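# Put the phone into its case using two arms

## Task

Get the phone seated in its case so that it stays there without the robot holding it, then open the grippers and move the arms away from it.

## Robot and tools

Robot: two arms, left_arm and right_arm, each with six joints plus a gripper. Joint order, used in every row and every per-joint list: waist, shoulder, elbow, wrist pitch, wrist yaw, wrist roll. The arm names do not refer to image sides.

Frame: one shared scene frame in metres. Origin is on the table surface midway between the arms, +x points out over the table, +z points up, and left_arm sits on the +y side. Each gripper's fingers point along its own +z and close along its own y. The reported end_effector_position is the point between the finger pads, a little under 1 cm behind the tips; orientation is end_effector_quat_wxyz. Printed hand positions can be somewhat wrong, especially at long reach.

Cameras (each 504x504): cam_head_left, cam_head_right, cam_high, cam_low, cam_left_wrist, cam_right_wrist, returned in that order.

execute_actions(actions): actions is a list of up to 15 actions, run in order. Each action is a list of up to 15 rows; each row lasts one control step (1/30 s), and if fewer than 15 rows are given the last row is repeated to fill 15 steps (0.5 s per action). A row is 14 numbers in [-1, 1] covering both arms even if only one moves: left_arm's 6 joint values and its opening, then right_arm's 6 joint values and opening. Joint values are offsets, not poses, measured from the arm's angles when that action began (not from the previous row); for the first action of a call, that is the last reported state. Scale: 1.0 equals 1.202 rad (waist), 1.258 (shoulder), 1.238 (elbow), 2.073 (wrist pitch), 2.022 (wrist yaw and wrist roll). The opening is absolute: +1 fully open, -1 closed. An empty list just returns state and images.

Joint ranges (rad): waist -2.618 to 3.054, shoulder 0.000 to 3.142, elbow 0.000 to 3.142, wrist pitch -1.571 to 1.571, wrist yaw -1.571 to 1.571, wrist roll -2.094 to 2.094. Real ends may differ by up to 0.036 rad. If an action asks a joint to go more than 0.036 rad outside its range, that action is refused for both arms; if the first action fails this, or any action is malformed, the whole call does nothing. Requests past the real end stop at it, and "joint sent to its limit" is reported; lack of that message does not prove there is room.

Motion limits: per step, each joint target stays within a lead of its measured angle (0.202 waist, 0.258 shoulder, 0.238 elbow, 0.573 wrist pitch, 0.522 wrist yaw and roll), and targets are scaled back if they would put the gripper over 70 mm from where it is. Large offsets therefore take several actions, and a motion left unfinished may not complete during a wait, so command the rest. Friction can leave a joint up to about 0.031 rad short; offsets smaller than that may not move it.

move(target, speed, blocking): target is one 14-number row as above, with offsets taken from the Joint positions in the latest result that lists them, not from wherever the arm is when the move starts. All joints follow synchronized paths toward it, so the hand usually curves. speed (rad/s, 0.01 to 2, default 0.5) caps the joint with the longest travel; paths last 0.5 to 10 s and stop at 10 s even if unfinished. Paths ignore obstacles and the other arm. Finger openings are applied at the start. blocking=false returns after 0.5 s while motion continues; call wait(0) to check, and wait or stop before sending further actions or moves. The result adds a "move:" line: the ending (done, off_target, moving, held, fault), limits=held or limits=none, and each arm's joint farthest from its target. Faster moves and targets set deep past contact press harder.

wait(seconds): 0 to 10 s; arms hold their last command; returns early if a running move finishes. stop(): brakes a running move; needs room, more when fast; fingers continue. zoom_image(camera, region): region [x0, y0, x1, y1] in pixels of that camera's latest image, (0,0) top-left, at most 504 by 504. finished_scene(scene): ends the given scene for good after the robot holds its last command; the result tells whether the goal was met. Always end a scene with this call rather than a plain reply.

Results: a state line per arm with hand pose; Joint positions and Joint velocities per arm (rad, rad/s, then finger gap in m and m/s, 0.087 m fully open); Joint targets (what joints are currently driven toward, which can drift); grip_measured on the command scale, off by up to about 1 mm per gripper; step readings for action calls, with HELD marking steps where an arm was held back; "joint command not followed" means the clearance check altered some joint targets.

Gripping: to hold, command an opening about 0.02 below grip_measured; a smaller gap grips more lightly. Pads exert roughly 20 N at most; a fast close squeezes harder and can bounce open.

Avoid: knocking any rigid object off the table, dropping or slamming things, hard pushes, and letting the arms hit or press each other. Loose objects may occasionally be nudged by outside pushes. The simulation keeps running while you compose replies, with the last command held. Holding loads heats motors: a MOTOR HOT warning at 75 °C, a 10 s stop of that arm at 90 °C, and at 100 °C the arm loses hold and falls (OVER-TEMPERATURE FAULT). Release the phone and clear the arms before finishing.

Each tool is called after "Call:" by a JSON object that holds its "api" and its "payload".

## Session

Call:
{"api": "execute_actions", "payload": {"actions": []}}

Scene clock: 0.00 s.
left_arm: end_effector_position=(+0.4804, +0.2151, +0.1519) grip_measured=+0.990 end_effector_quat_wxyz=(+0.605, +0.078, +0.680, -0.407) | right_arm: end_effector_position=(+0.1053, -0.5407, +0.3007) grip_measured=+0.986 end_effector_quat_wxyz=(+0.489, +0.587, +0.548, +0.341)
Joint names: [waist, shoulder, elbow, wrist pitch, wrist yaw, wrist roll]
Joint positions: left_arm=[ 0.159  1.996  0.946  1.139  0.777 -0.541  0.087] | right_arm=[-1.664  1.308  1.315 -1.42  -1.274  0.022  0.087]
Joint velocities: left_arm=[-0.012 -0.017  0.002  0.007 -0.051 -0.037  0.   ] | right_arm=[-0.012  0.007  0.012  0.022 -0.007  0.037  0.   ]
Motor temperatures (°C, as the motors report them): left_arm=[28 26 27 27 24 26] | right_arm=[28 28 26 25 27 26]
Joint targets: left_arm=[0.159 1.996 0.946 1.139 0.777 -0.541] | right_arm=[-1.664 1.308 1.315 -1.420 -1.274 0.022]

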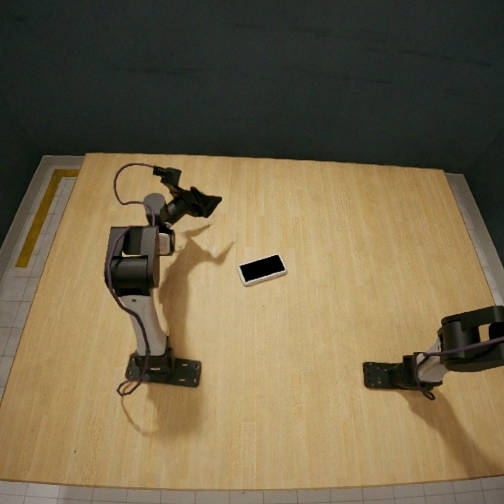

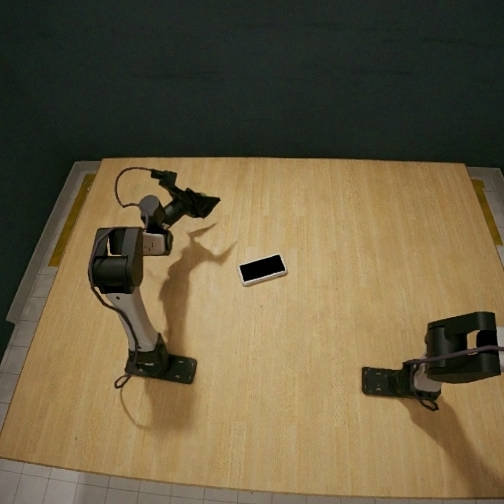

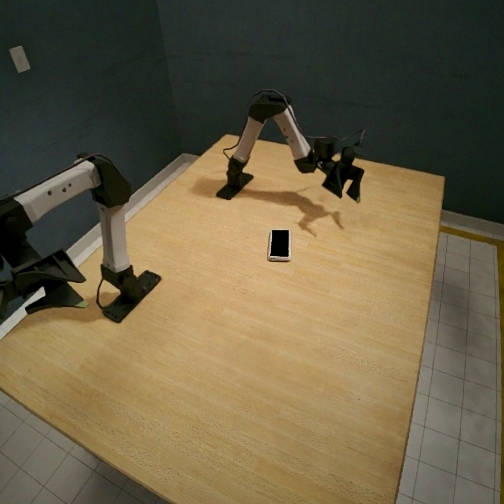

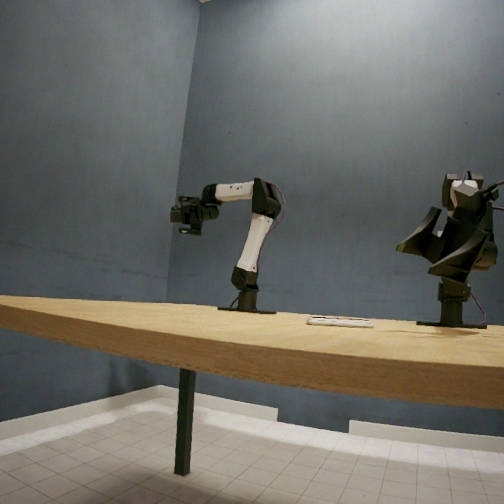

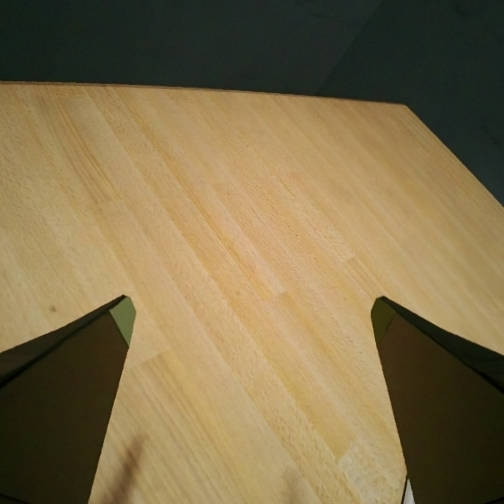

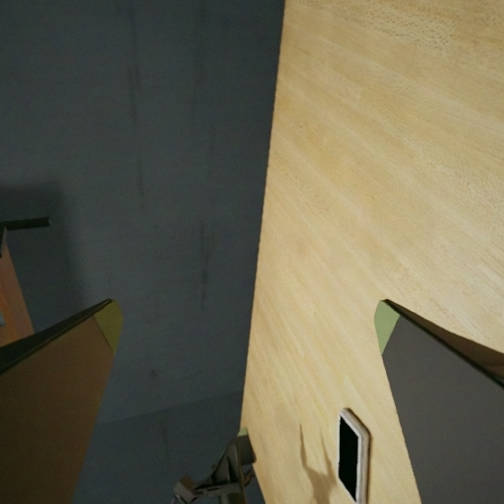

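Call:
{"api": "zoom_image", "payload": {"camera": "cam_head_left", "region": [222, 240, 302, 300]}}

Call:
{"api": "zoom_image", "payload": {"camera": "cam_low", "region": [295, 300, 385, 340]}}

Call:
{"api": "zoom_image", "payload": {"camera": "cam_high", "region": [250, 220, 310, 270]}}

Region (222, 240, 302, 300) of cam_head_left's 504x504 image, scaled by 6.300, with more detail than that image has; it fills the top 378 rows of this view, and the rest is white.

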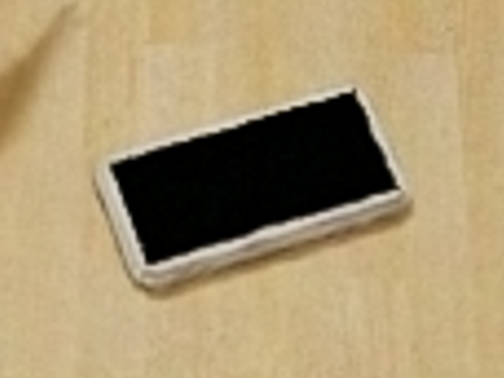

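Region (295, 300, 385, 340) of cam_low's 504x504 image, scaled by 5.600, with more detail than that image has.

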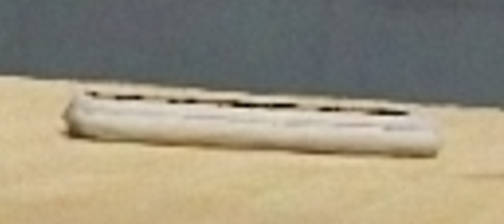

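Region (250, 220, 310, 270) of cam_high's 504x504 image, scaled by 8.400, with more detail than that image has.

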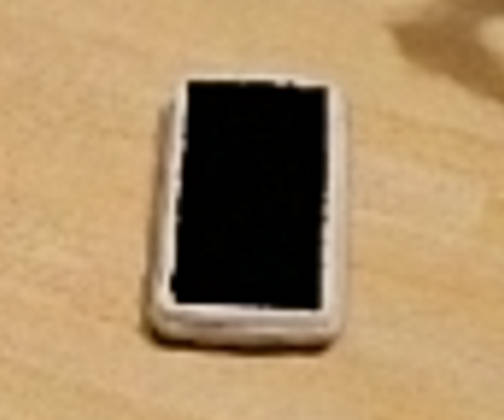

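Call:
{"api": "move", "payload": {"target": [-0.3,-0.315,0.286,-0.6,-0.384,0.267,1,0,0,0,0,0,0,1], "speed": 1.2}}

Call:
{"api": "move", "payload": {"target": [-0.407,0,0,-0.56,0,0,1,0,0,0,0,0,0,1], "speed": 1.2}}

Scene clock: 12.53 s.
left_arm: end_effector_position=(+0.4555, +0.1791, +0.2158) grip_measured=+0.990 end_effector_quat_wxyz=(+0.538, +0.116, +0.831, -0.082) | right_arm: end_effector_position=(+0.1053, -0.5407, +0.3007) grip_measured=+0.986 end_effector_quat_wxyz=(+0.489, +0.587, +0.548, +0.341)
Joint names: [waist, shoulder, elbow, wrist pitch, wrist yaw, wrist roll]
Joint positions: left_arm=[-0.194  1.612  1.285 -0.093  0.008 -0.008  0.087] | right_arm=[-1.664  1.308  1.315 -1.42  -1.274  0.022  0.087]
Joint velocities: left_arm=[-0.007 -0.017 -0.002 -0.007 -0.037 -0.051  0.001] | right_arm=[-0.017 -0.032 -0.012  0.022  0.007 -0.051 -0.001]
Motor temperatures (°C, as the motors report them): left_arm=[28 31 29 31 24 26] | right_arm=[28 28 27 25 27 26]
Joint targets: left_arm=[-0.201 1.600 1.300 -0.104 0.001 -0.001] | right_arm=[-1.664 1.308 1.315 -1.420 -1.274 0.022]
move: done; limits=none; left_arm: farthest joint: the elbow, 0.015 radians from its target (0.354 radians at the start); right_arm: farthest joint: the waist, 0.000 radians from its target (0.000 radians at the start)

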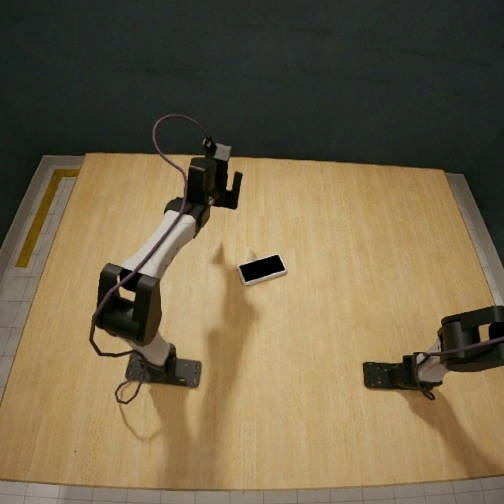

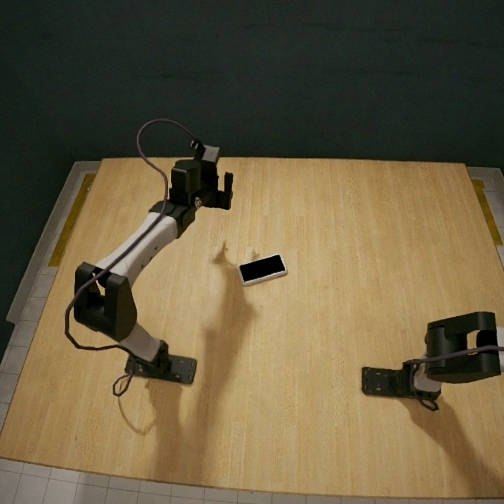

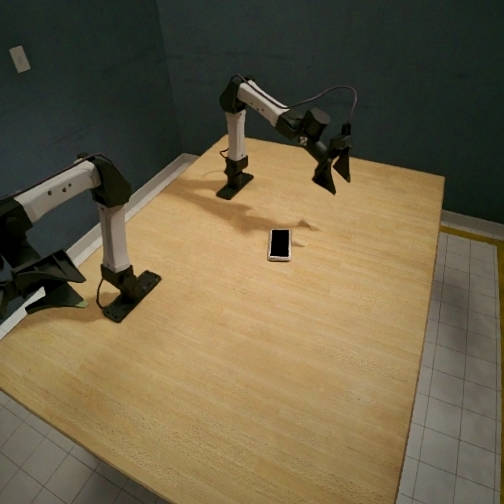

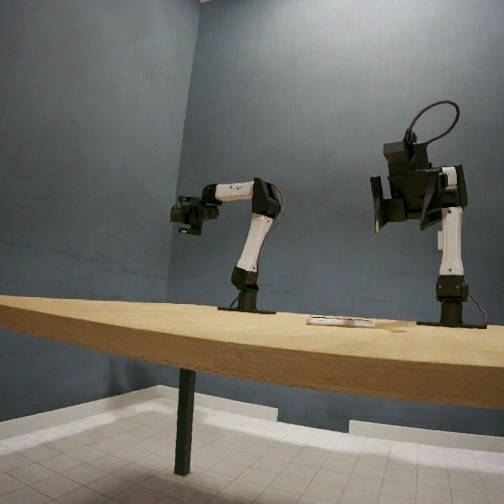

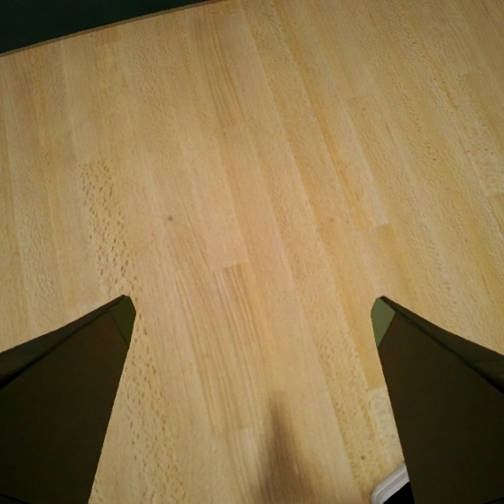

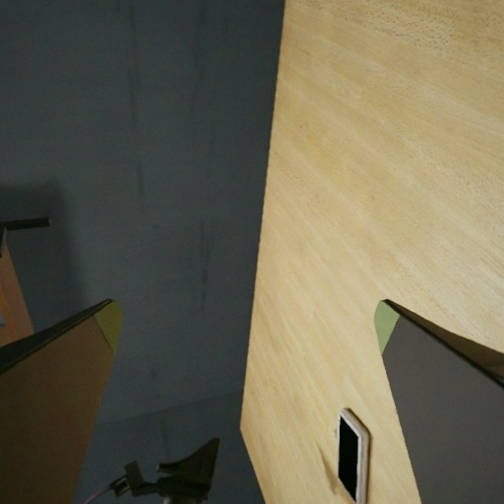

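Scene clock: 14.47 s.
left_arm: end_effector_position=(+0.1549, +0.1500, +0.1060) grip_measured=+0.990 end_effector_quat_wxyz=(-0.002, +0.368, +0.930, -0.004) | right_arm: end_effector_position=(+0.1053, -0.5407, +0.3007) grip_measured=+0.986 end_effector_quat_wxyz=(+0.489, +0.587, +0.548, +0.341)
Joint names: [waist, shoulder, elbow, wrist pitch, wrist yaw, wrist roll]
Joint positions: left_arm=[-0.677  1.612  1.285 -1.244  0.008 -0.008  0.087] | right_arm=[-1.664  1.308  1.315 -1.42  -1.274  0.022  0.087]
Joint velocities: left_arm=[-0.002 -0.012 -0.002 -0.007 -0.022  0.022 -0.   ] | right_arm=[ 0.012 -0.007  0.017 -0.081 -0.022  0.051  0.001]
Motor temperatures (°C, as the motors report them): left_arm=[28 31 30 31 24 26] | right_arm=[28 28 27 25 27 26]
Joint targets: left_arm=[-0.684 1.612 1.285 -1.254 0.008 -0.008] | right_arm=[-1.664 1.308 1.315 -1.420 -1.274 0.022]
move: done; limits=none; left_arm: farthest joint: the wrist pitch, 0.009 radians from its target (1.161 radians at the start); right_arm: farthest joint: the waist, 0.000 radians from its target (0.000 radians at the start)

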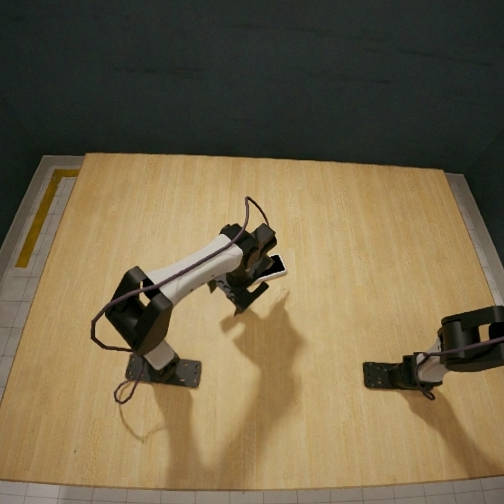

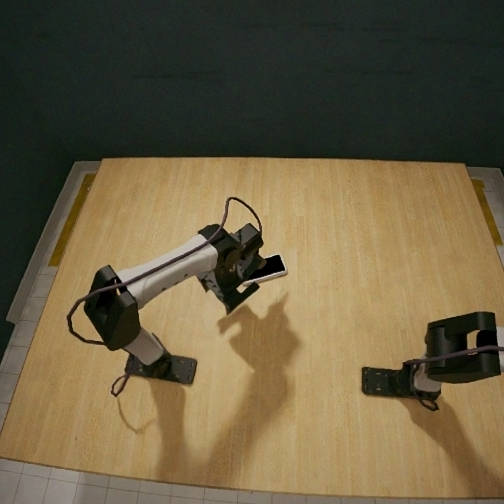

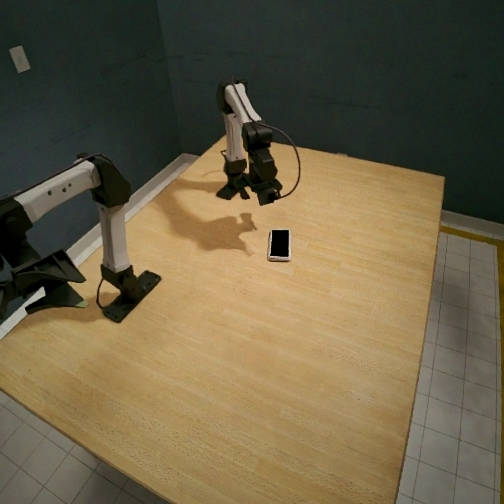

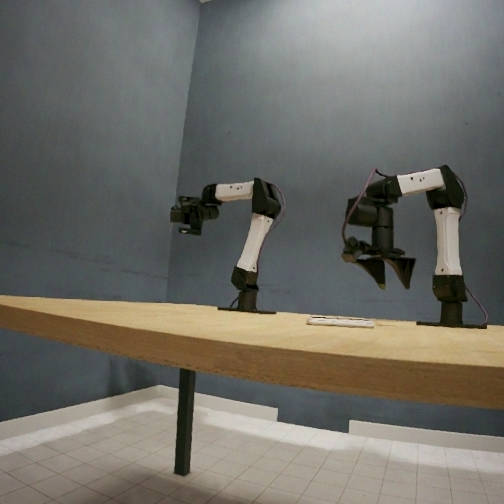

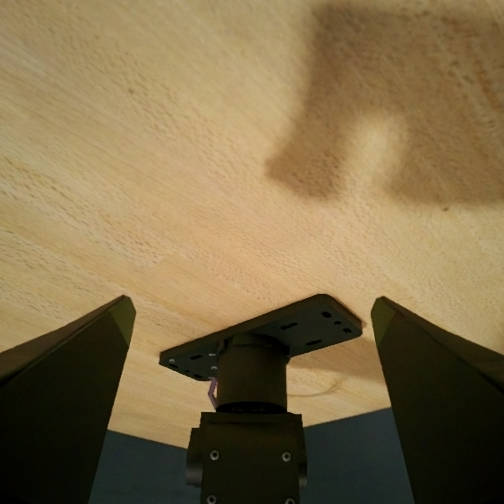

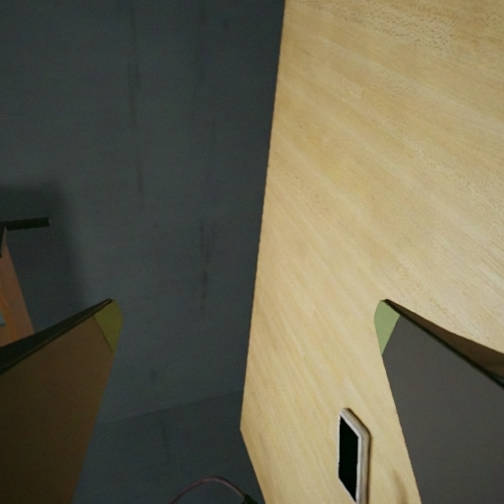

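Call:
{"api": "move", "payload": {"target": [0,0.503,0.731,-0.131,0,0,1,0,0,0,0,0,0,1], "speed": 1}}

Scene clock: 31.03 s.
left_arm: end_effector_position=(+0.2627, +0.0470, +0.1192) grip_measured=+0.990 end_effector_quat_wxyz=(+0.003, +0.368, +0.930, -0.005) | right_arm: end_effector_position=(+0.1053, -0.5407, +0.3007) grip_measured=+0.986 end_effector_quat_wxyz=(+0.489, +0.587, +0.548, +0.341)
Joint names: [waist, shoulder, elbow, wrist pitch, wrist yaw, wrist roll]
Joint positions: left_arm=[-0.677  2.226  2.171 -1.506  0.008 -0.008  0.087] | right_arm=[-1.664  1.308  1.315 -1.42  -1.274  0.022  0.087]
Joint velocities: left_arm=[-0.007  0.007  0.007  0.066 -0.051 -0.051  0.   ] | right_arm=[-0.017  0.022 -0.007  0.037 -0.007 -0.051  0.   ]
Motor temperatures (°C, as the motors report them): left_arm=[28 32 32 29 24 26] | right_arm=[28 28 28 25 27 26]
Joint targets: left_arm=[-0.677 2.244 2.190 -1.516 0.008 -0.008] | right_arm=[-1.664 1.308 1.315 -1.420 -1.274 0.022]
move: done; limits=none; left_arm: farthest joint: the elbow, 0.019 radians from its target (0.905 radians at the start); right_arm: farthest joint: the waist, 0.000 radians from its target (0.000 radians at the start)

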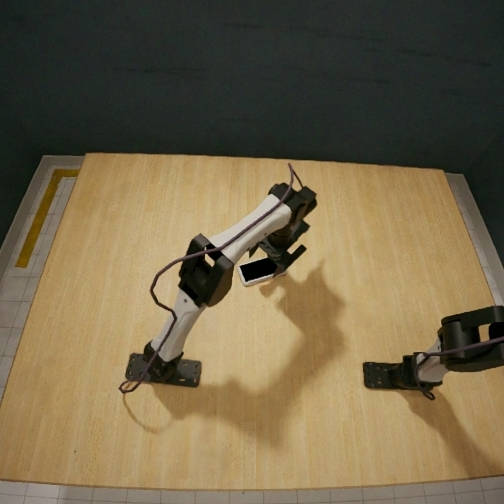

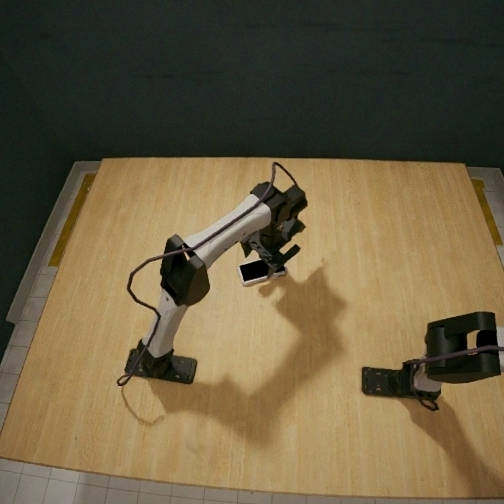

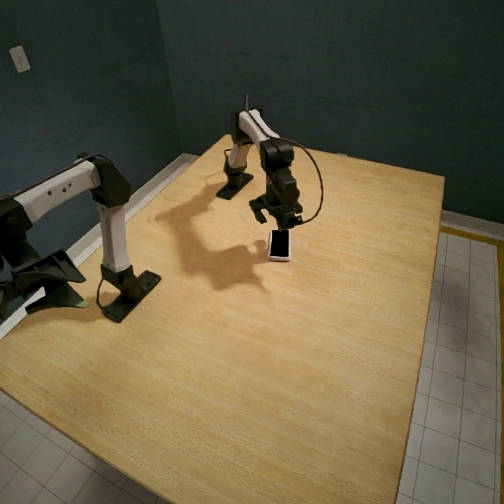

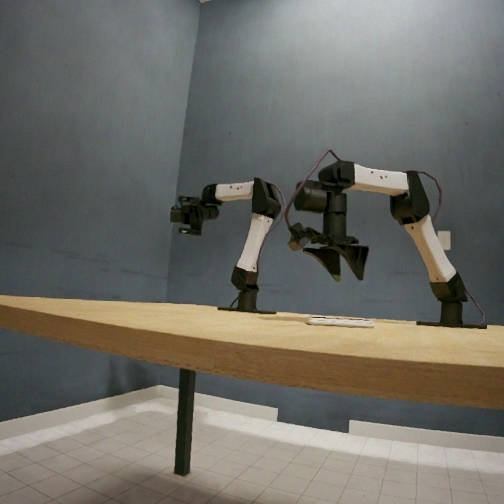

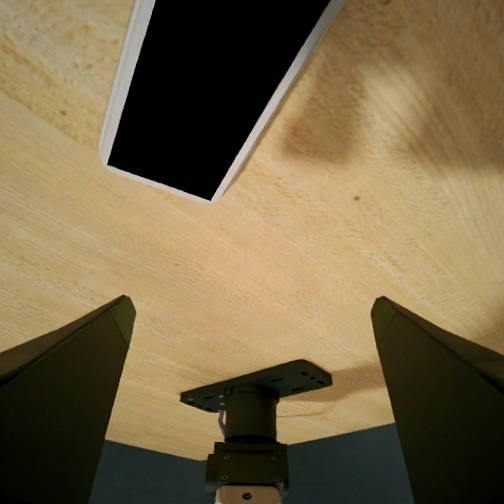

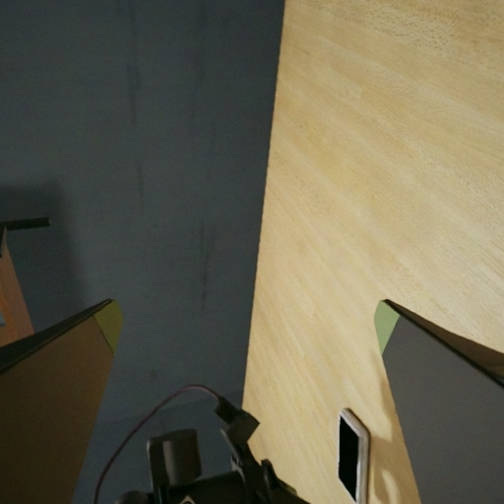

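Call:
{"api": "move", "payload": {"target": [0.033,-0.01,-0.19,0.247,0,0,0,0,0,0,0,0,0,1], "speed": 0.6}}

Scene clock: 39.90 s.
left_arm: end_effector_position=(+0.3285, +0.0041, +0.0645) grip_measured=+0.000 end_effector_quat_wxyz=(+0.138, +0.351, +0.925, -0.057) | right_arm: end_effector_position=(+0.1053, -0.5407, +0.3007) grip_measured=+0.986 end_effector_quat_wxyz=(+0.489, +0.587, +0.548, +0.341)
Joint names: [waist, shoulder, elbow, wrist pitch, wrist yaw, wrist roll]
Joint positions: left_arm=[-0.646  2.226  1.956 -1.001  0.008 -0.008  0.044] | right_arm=[-1.664  1.308  1.315 -1.42  -1.274  0.022  0.087]
Joint velocities: left_arm=[-0.007 -0.012  0.002  0.037 -0.022 -0.051 -0.   ] | right_arm=[-0.007  0.007 -0.012 -0.007 -0.051 -0.051  0.   ]
Motor temperatures (°C, as the motors report them): left_arm=[28 35 33 29 24 26] | right_arm=[28 29 29 26 28 26]
Joint targets: left_arm=[-0.637 2.214 1.936 -0.995 0.008 -0.008] | right_arm=[-1.664 1.308 1.315 -1.420 -1.274 0.022]
move: done; limits=none; left_arm: farthest joint: the elbow, 0.020 radians from its target (0.235 radians at the start); right_arm: farthest joint: the waist, 0.000 radians from its target (0.000 radians at the start)

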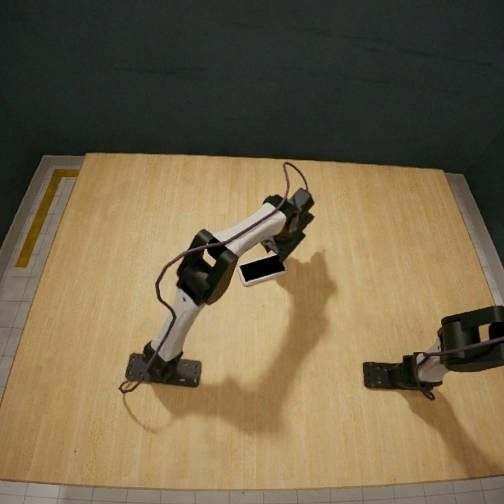

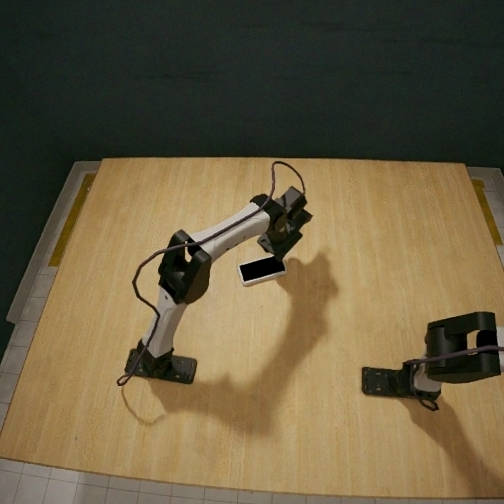

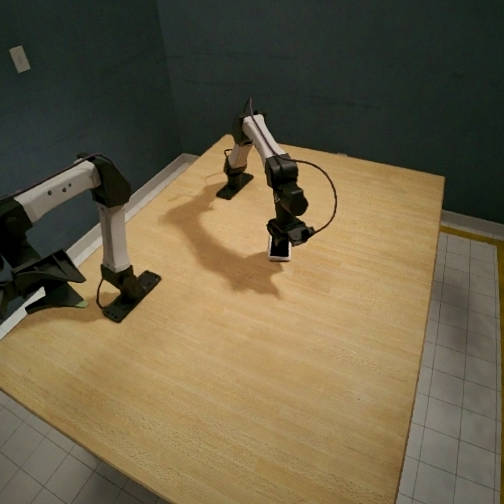

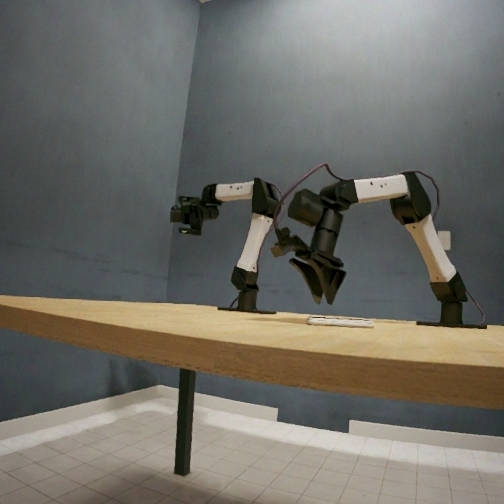

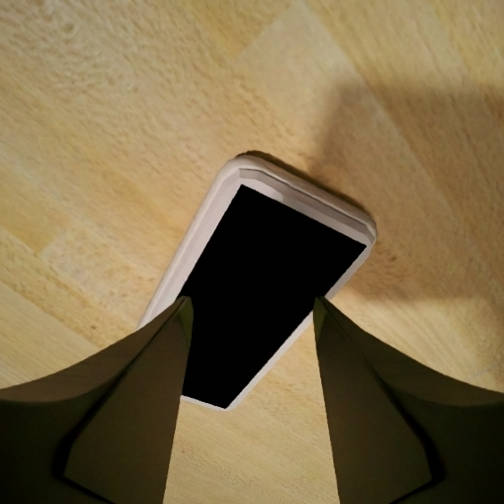

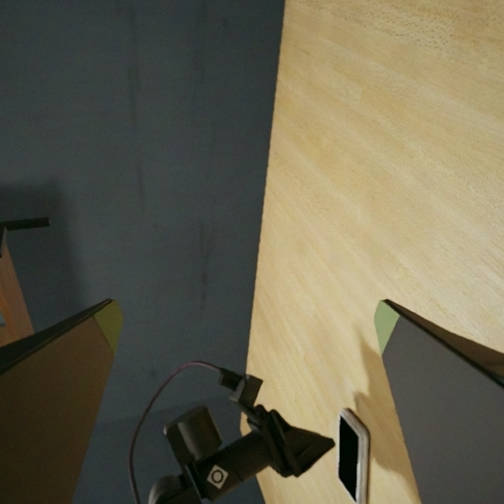

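Call:
{"api": "move", "payload": {"target": [-0.025,-0.085,-0.255,0.095,0,0,-0.1,0,0,0,0,0,0,1], "speed": 0.4}}

Call:
{"api": "zoom_image", "payload": {"camera": "cam_low", "region": [280, 270, 400, 340]}}

Call:
{"api": "zoom_image", "payload": {"camera": "cam_left_wrist", "region": [100, 50, 420, 370]}}

Scene clock: 46.37 s.
left_arm: end_effector_position=(+0.3033, +0.0178, +0.0321) grip_measured=-0.100 end_effector_quat_wxyz=(+0.137, +0.358, +0.922, -0.057) | right_arm: end_effector_position=(+0.1053, -0.5407, +0.3007) grip_measured=+0.986 end_effector_quat_wxyz=(+0.489, +0.587, +0.548, +0.341)
Joint names: [waist, shoulder, elbow, wrist pitch, wrist yaw, wrist roll]
Joint positions: left_arm=[-0.662  2.128  1.669 -0.814  0.005 -0.008  0.039] | right_arm=[-1.664  1.308  1.315 -1.42  -1.274  0.022  0.087]
Joint velocities: left_arm=[-0.012 -0.002  0.012 -0.081  0.007 -0.037  0.001] | right_arm=[ 0.002  0.007  0.012 -0.007  0.066  0.007 -0.   ]
Motor temperatures (°C, as the motors report them): left_arm=[28 39 33 29 24 26] | right_arm=[28 29 29 26 28 26]
Joint targets: left_arm=[-0.675 2.120 1.640 -0.805 0.008 -0.008] | right_arm=[-1.664 1.308 1.315 -1.420 -1.274 0.022]
move: off_target (left_arm); limits=none; left_arm: farthest joint: the elbow, 0.028 radians from its target (0.316 radians at the start); right_arm: farthest joint: the waist, 0.000 radians from its target (0.000 radians at the start)

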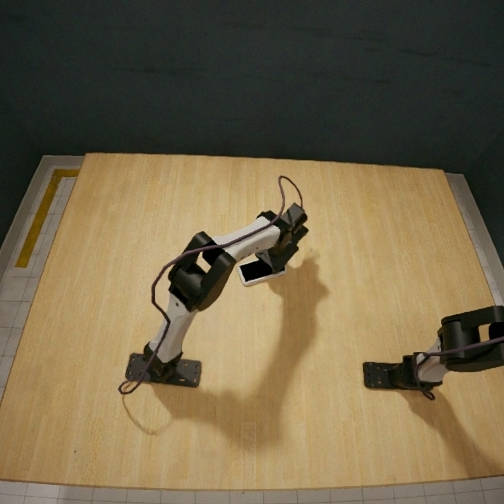

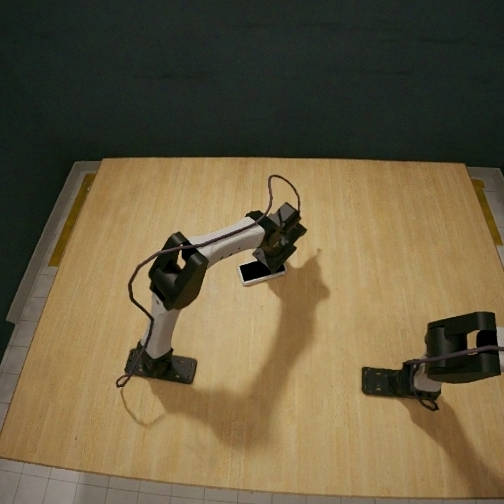

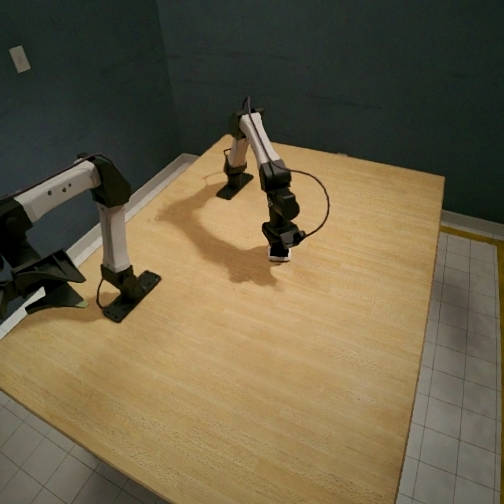

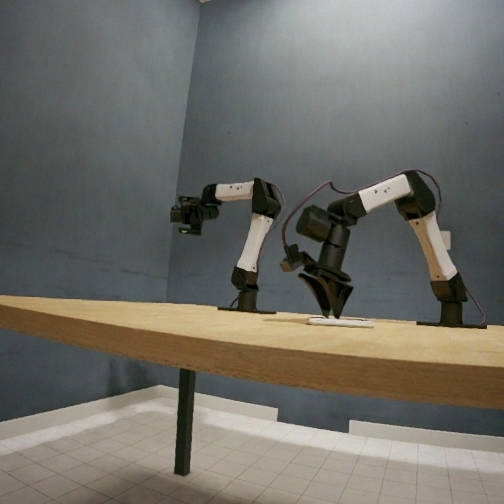

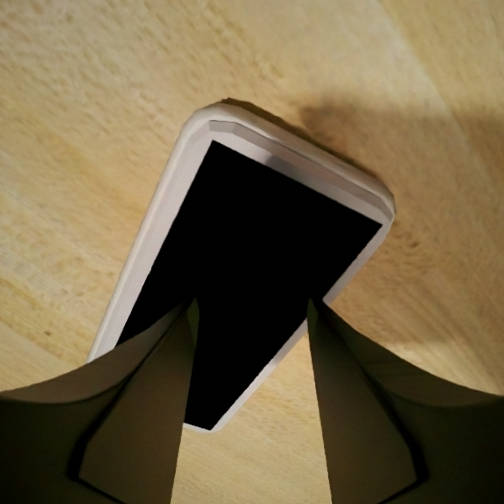

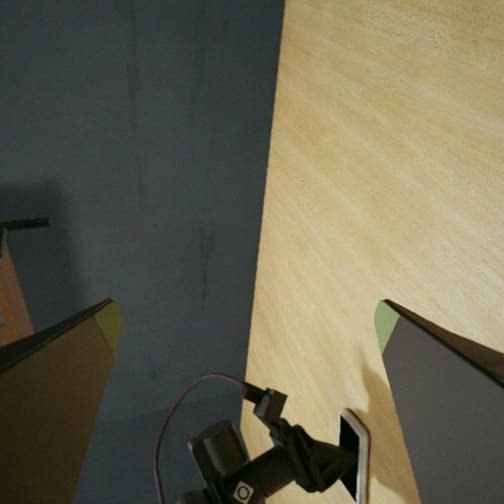

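Region (280, 270, 400, 340) of cam_low's 504x504 image, scaled by 4.200, with more detail than that image has; it fills the top 294 rows of this view, and the rest is white.

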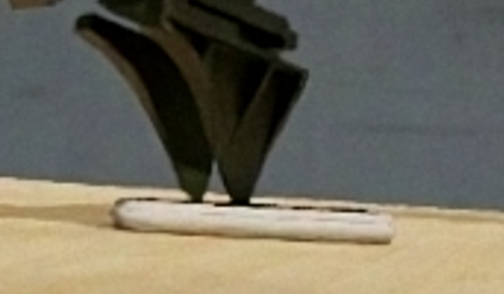

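Region (100, 50, 420, 370) of cam_left_wrist's 504x504 image, scaled by 1.575, with more detail than that image has.

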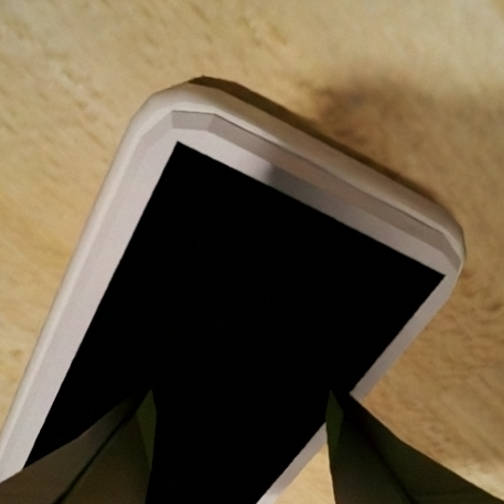

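Call:
{"api": "execute_actions", "payload": {"actions": [[[0,-0.06,0,-0.02,0,0,-0.3,0,0,0,0,0,0,1]],[[0.055,-0.02,-0.06,0.03,0,0,-0.3,0,0,0,0,0,0,1]],[[0,0,-0.03,0.015,0,0,-0.3,0,0,0,0,0,0,1]]]}}

Call:
{"api": "move", "payload": {"target": [0,0.03,-0.07,0.06,0,0,-0.3,0,0,0,0,0,0,1], "speed": 0.1}}

Call:
{"api": "zoom_image", "payload": {"camera": "cam_low", "region": [280, 270, 400, 340]}}

Scene clock: 53.27 s.
left_arm: end_effector_position=(+0.3196, +0.0435, +0.0458) grip_measured=-0.300 end_effector_quat_wxyz=(+0.163, +0.324, +0.930, -0.061) | right_arm: end_effector_position=(+0.1053, -0.5407, +0.3007) grip_measured=+0.986 end_effector_quat_wxyz=(+0.489, +0.587, +0.548, +0.341)
Joint names: [waist, shoulder, elbow, wrist pitch, wrist yaw, wrist roll]
Joint positions: left_arm=[-0.593  2.049  1.595 -0.767  0.006 -0.008  0.031] | right_arm=[-1.664  1.308  1.315 -1.42  -1.274  0.022  0.087]
Joint velocities: left_arm=[-0.007  0.007 -0.007 -0.007  0.022 -0.007 -0.   ] | right_arm=[-0.002  0.002 -0.002 -0.037  0.037 -0.022 -0.   ]
Motor temperatures (°C, as the motors report them): left_arm=[28 41 33 29 24 26] | right_arm=[28 29 29 26 28 26]
Joint targets: left_arm=[-0.593 2.049 1.575 -0.760 0.006 -0.008] | right_arm=[-1.664 1.308 1.315 -1.420 -1.274 0.022]
Step readings (joint positions; steps 1 to 15: 1st action; 16 to 30: 2nd action; 31 to 45: 3rd action):
0: left_arm=[-0.662 2.128 1.669 -0.814 0.005 -0.008] | right_arm=[-1.664 1.308 1.315 -1.420 -1.274 0.022]
1: left_arm=[-0.662 2.122 1.669 -0.817 0.005 -0.008] | right_arm=[-1.664 1.308 1.315 -1.420 -1.274 0.022]
2: left_arm=[-0.662 2.114 1.669 -0.826 0.005 -0.008] | right_arm=[-1.664 1.308 1.315 -1.420 -1.274 0.022]
4: left_arm=[-0.662 2.090 1.669 -0.835 0.005 -0.008] | right_arm=[-1.664 1.308 1.315 -1.420 -1.274 0.022]
8: left_arm=[-0.662 2.060 1.669 -0.838 0.005 -0.008] | right_arm=[-1.664 1.308 1.315 -1.420 -1.274 0.022]
15: left_arm=[-0.662 2.059 1.669 -0.844 0.005 -0.008] | right_arm=[-1.664 1.308 1.315 -1.420 -1.274 0.022]
16: left_arm=[-0.657 2.056 1.658 -0.832 0.007 -0.008] | right_arm=[-1.664 1.308 1.315 -1.420 -1.274 0.022]
17: left_arm=[-0.648 2.051 1.643 -0.819 0.007 -0.008] | right_arm=[-1.664 1.308 1.315 -1.420 -1.274 0.022]
19: left_arm=[-0.621 2.049 1.623 -0.810 0.007 -0.008] | right_arm=[-1.664 1.308 1.315 -1.420 -1.274 0.022]
23: left_arm=[-0.592 2.049 1.613 -0.802 0.006 -0.008] | right_arm=[-1.664 1.308 1.315 -1.420 -1.274 0.022]
30: left_arm=[-0.593 2.049 1.613 -0.790 0.006 -0.008] | right_arm=[-1.664 1.308 1.315 -1.420 -1.274 0.022]
31: left_arm=[-0.593 2.049 1.609 -0.786 0.006 -0.008] | right_arm=[-1.664 1.308 1.315 -1.420 -1.274 0.022]
32: left_arm=[-0.593 2.049 1.606 -0.780 0.006 -0.008] | right_arm=[-1.664 1.308 1.315 -1.420 -1.274 0.022]
34: left_arm=[-0.593 2.049 1.598 -0.775 0.006 -0.008] | right_arm=[-1.664 1.308 1.315 -1.420 -1.274 0.022]
38: left_arm=[-0.593 2.049 1.595 -0.771 0.006 -0.008] | right_arm=[-1.664 1.308 1.315 -1.420 -1.274 0.022]
45: Joint positions above

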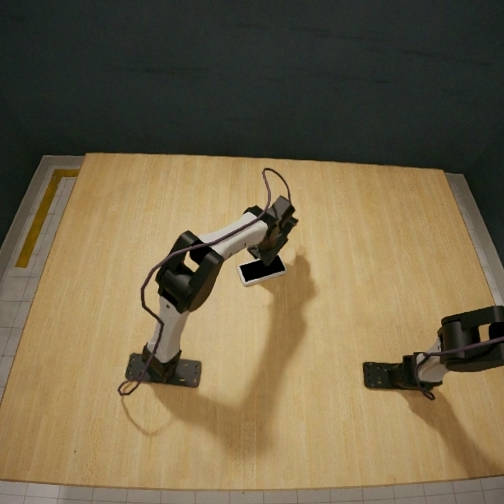

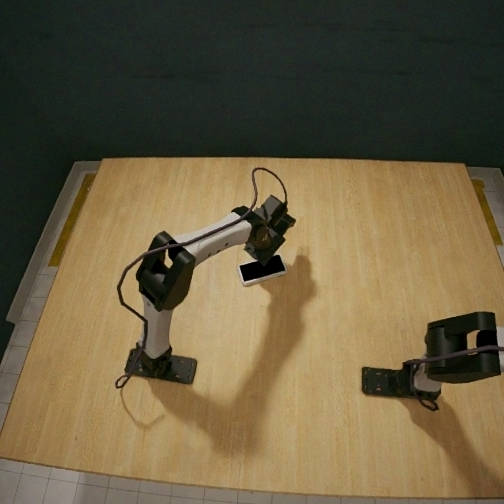

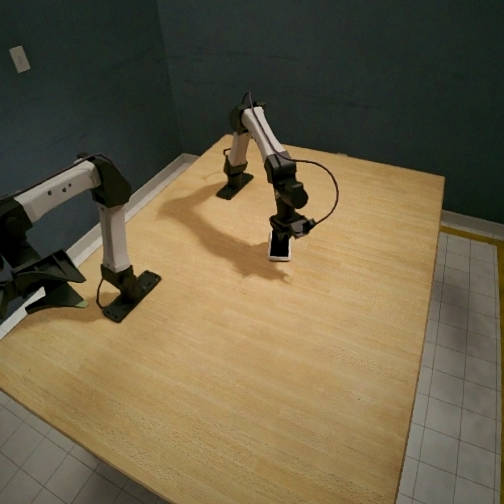

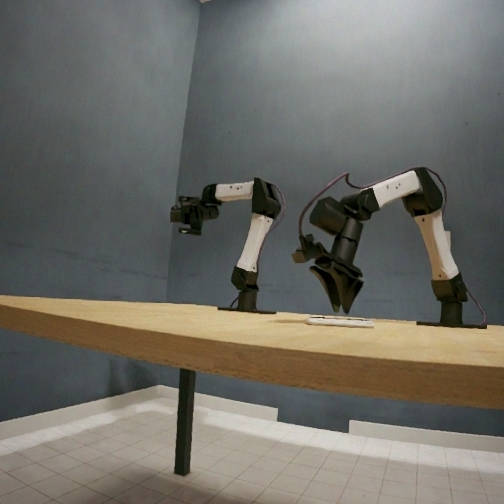

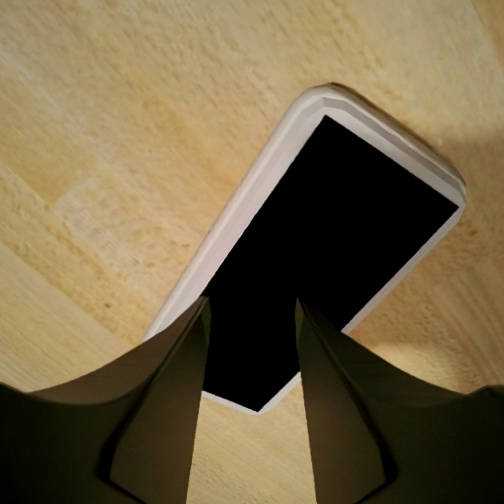

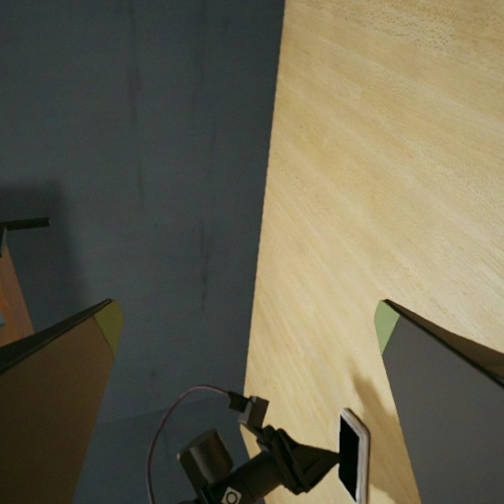

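Scene clock: 54.73 s.
left_arm: end_effector_position=(+0.3249, +0.0392, +0.0333) grip_measured=-0.300 end_effector_quat_wxyz=(+0.183, +0.323, +0.926, -0.068) | right_arm: end_effector_position=(+0.1053, -0.5407, +0.3007) grip_measured=+0.986 end_effector_quat_wxyz=(+0.489, +0.587, +0.548, +0.341)
Joint names: [waist, shoulder, elbow, wrist pitch, wrist yaw, wrist roll]
Joint positions: left_arm=[-0.593  2.049  1.535 -0.664  0.006 -0.008  0.031] | right_arm=[-1.664  1.308  1.315 -1.42  -1.274  0.022  0.087]
Joint velocities: left_arm=[ 0.007  0.007  0.002 -0.007 -0.007  0.037  0.   ] | right_arm=[ 0.007 -0.012  0.007  0.037 -0.007 -0.022 -0.   ]
Motor temperatures (°C, as the motors report them): left_arm=[28 41 33 30 24 26] | right_arm=[28 29 29 26 28 26]
Joint targets: left_arm=[-0.593 2.086 1.509 -0.642 0.006 -0.008] | right_arm=[-1.664 1.308 1.315 -1.420 -1.274 0.022]
move: off_target (left_arm); limits=none; left_arm: farthest joint: the shoulder, 0.038 radians from its target (0.038 radians at the start); right_arm: farthest joint: the waist, 0.000 radians from its target (0.000 radians at the start)

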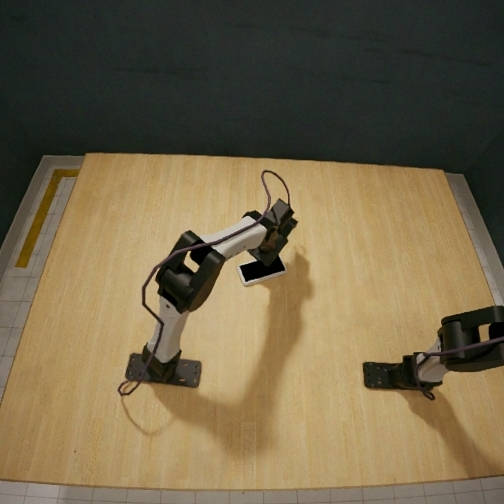

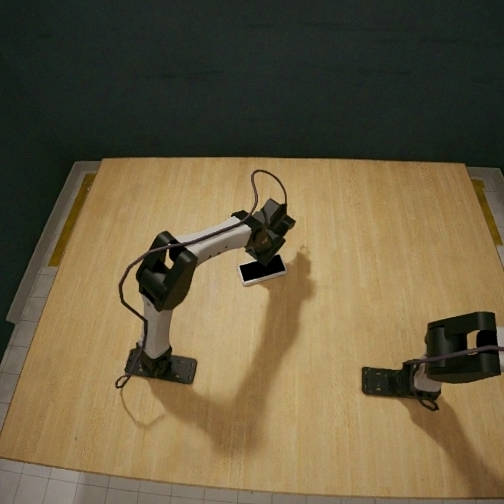

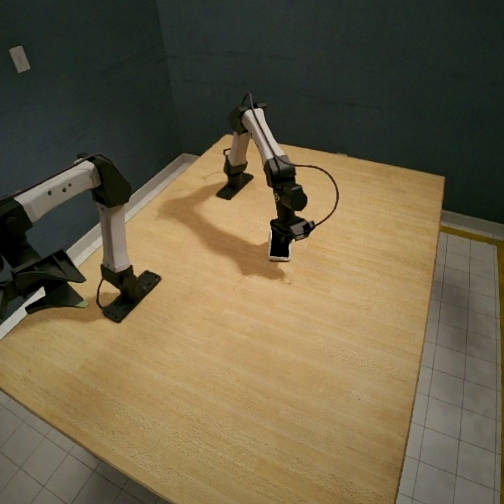

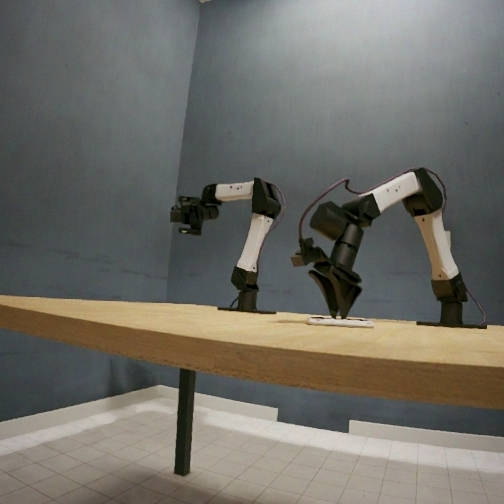

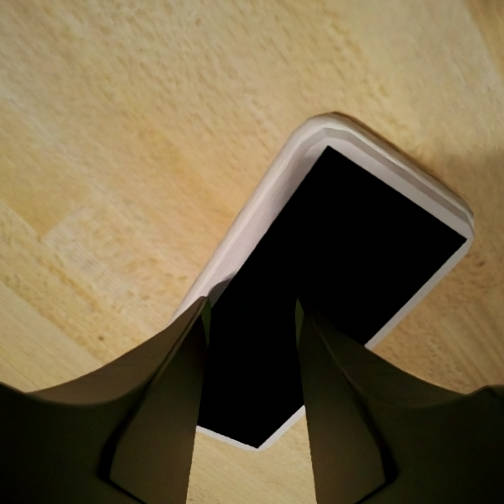

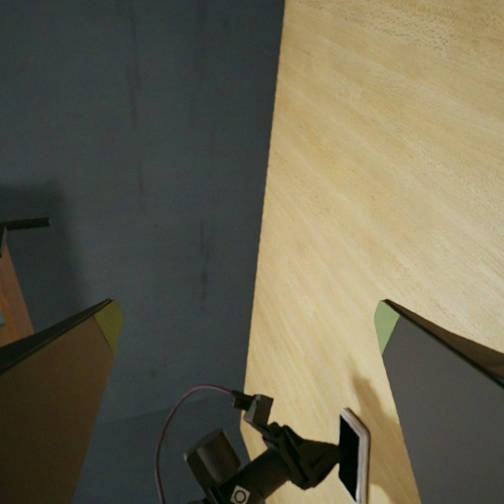

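Region (280, 270, 400, 340) of cam_low's 504x504 image, scaled by 4.200, with more detail than that image has; it fills the top 294 rows of this view, and the rest is white.

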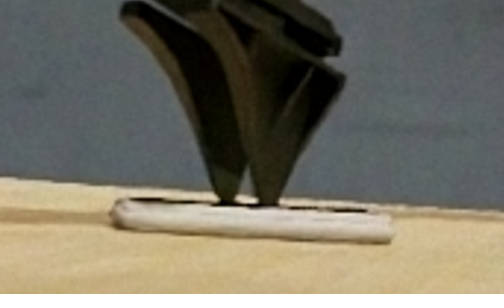

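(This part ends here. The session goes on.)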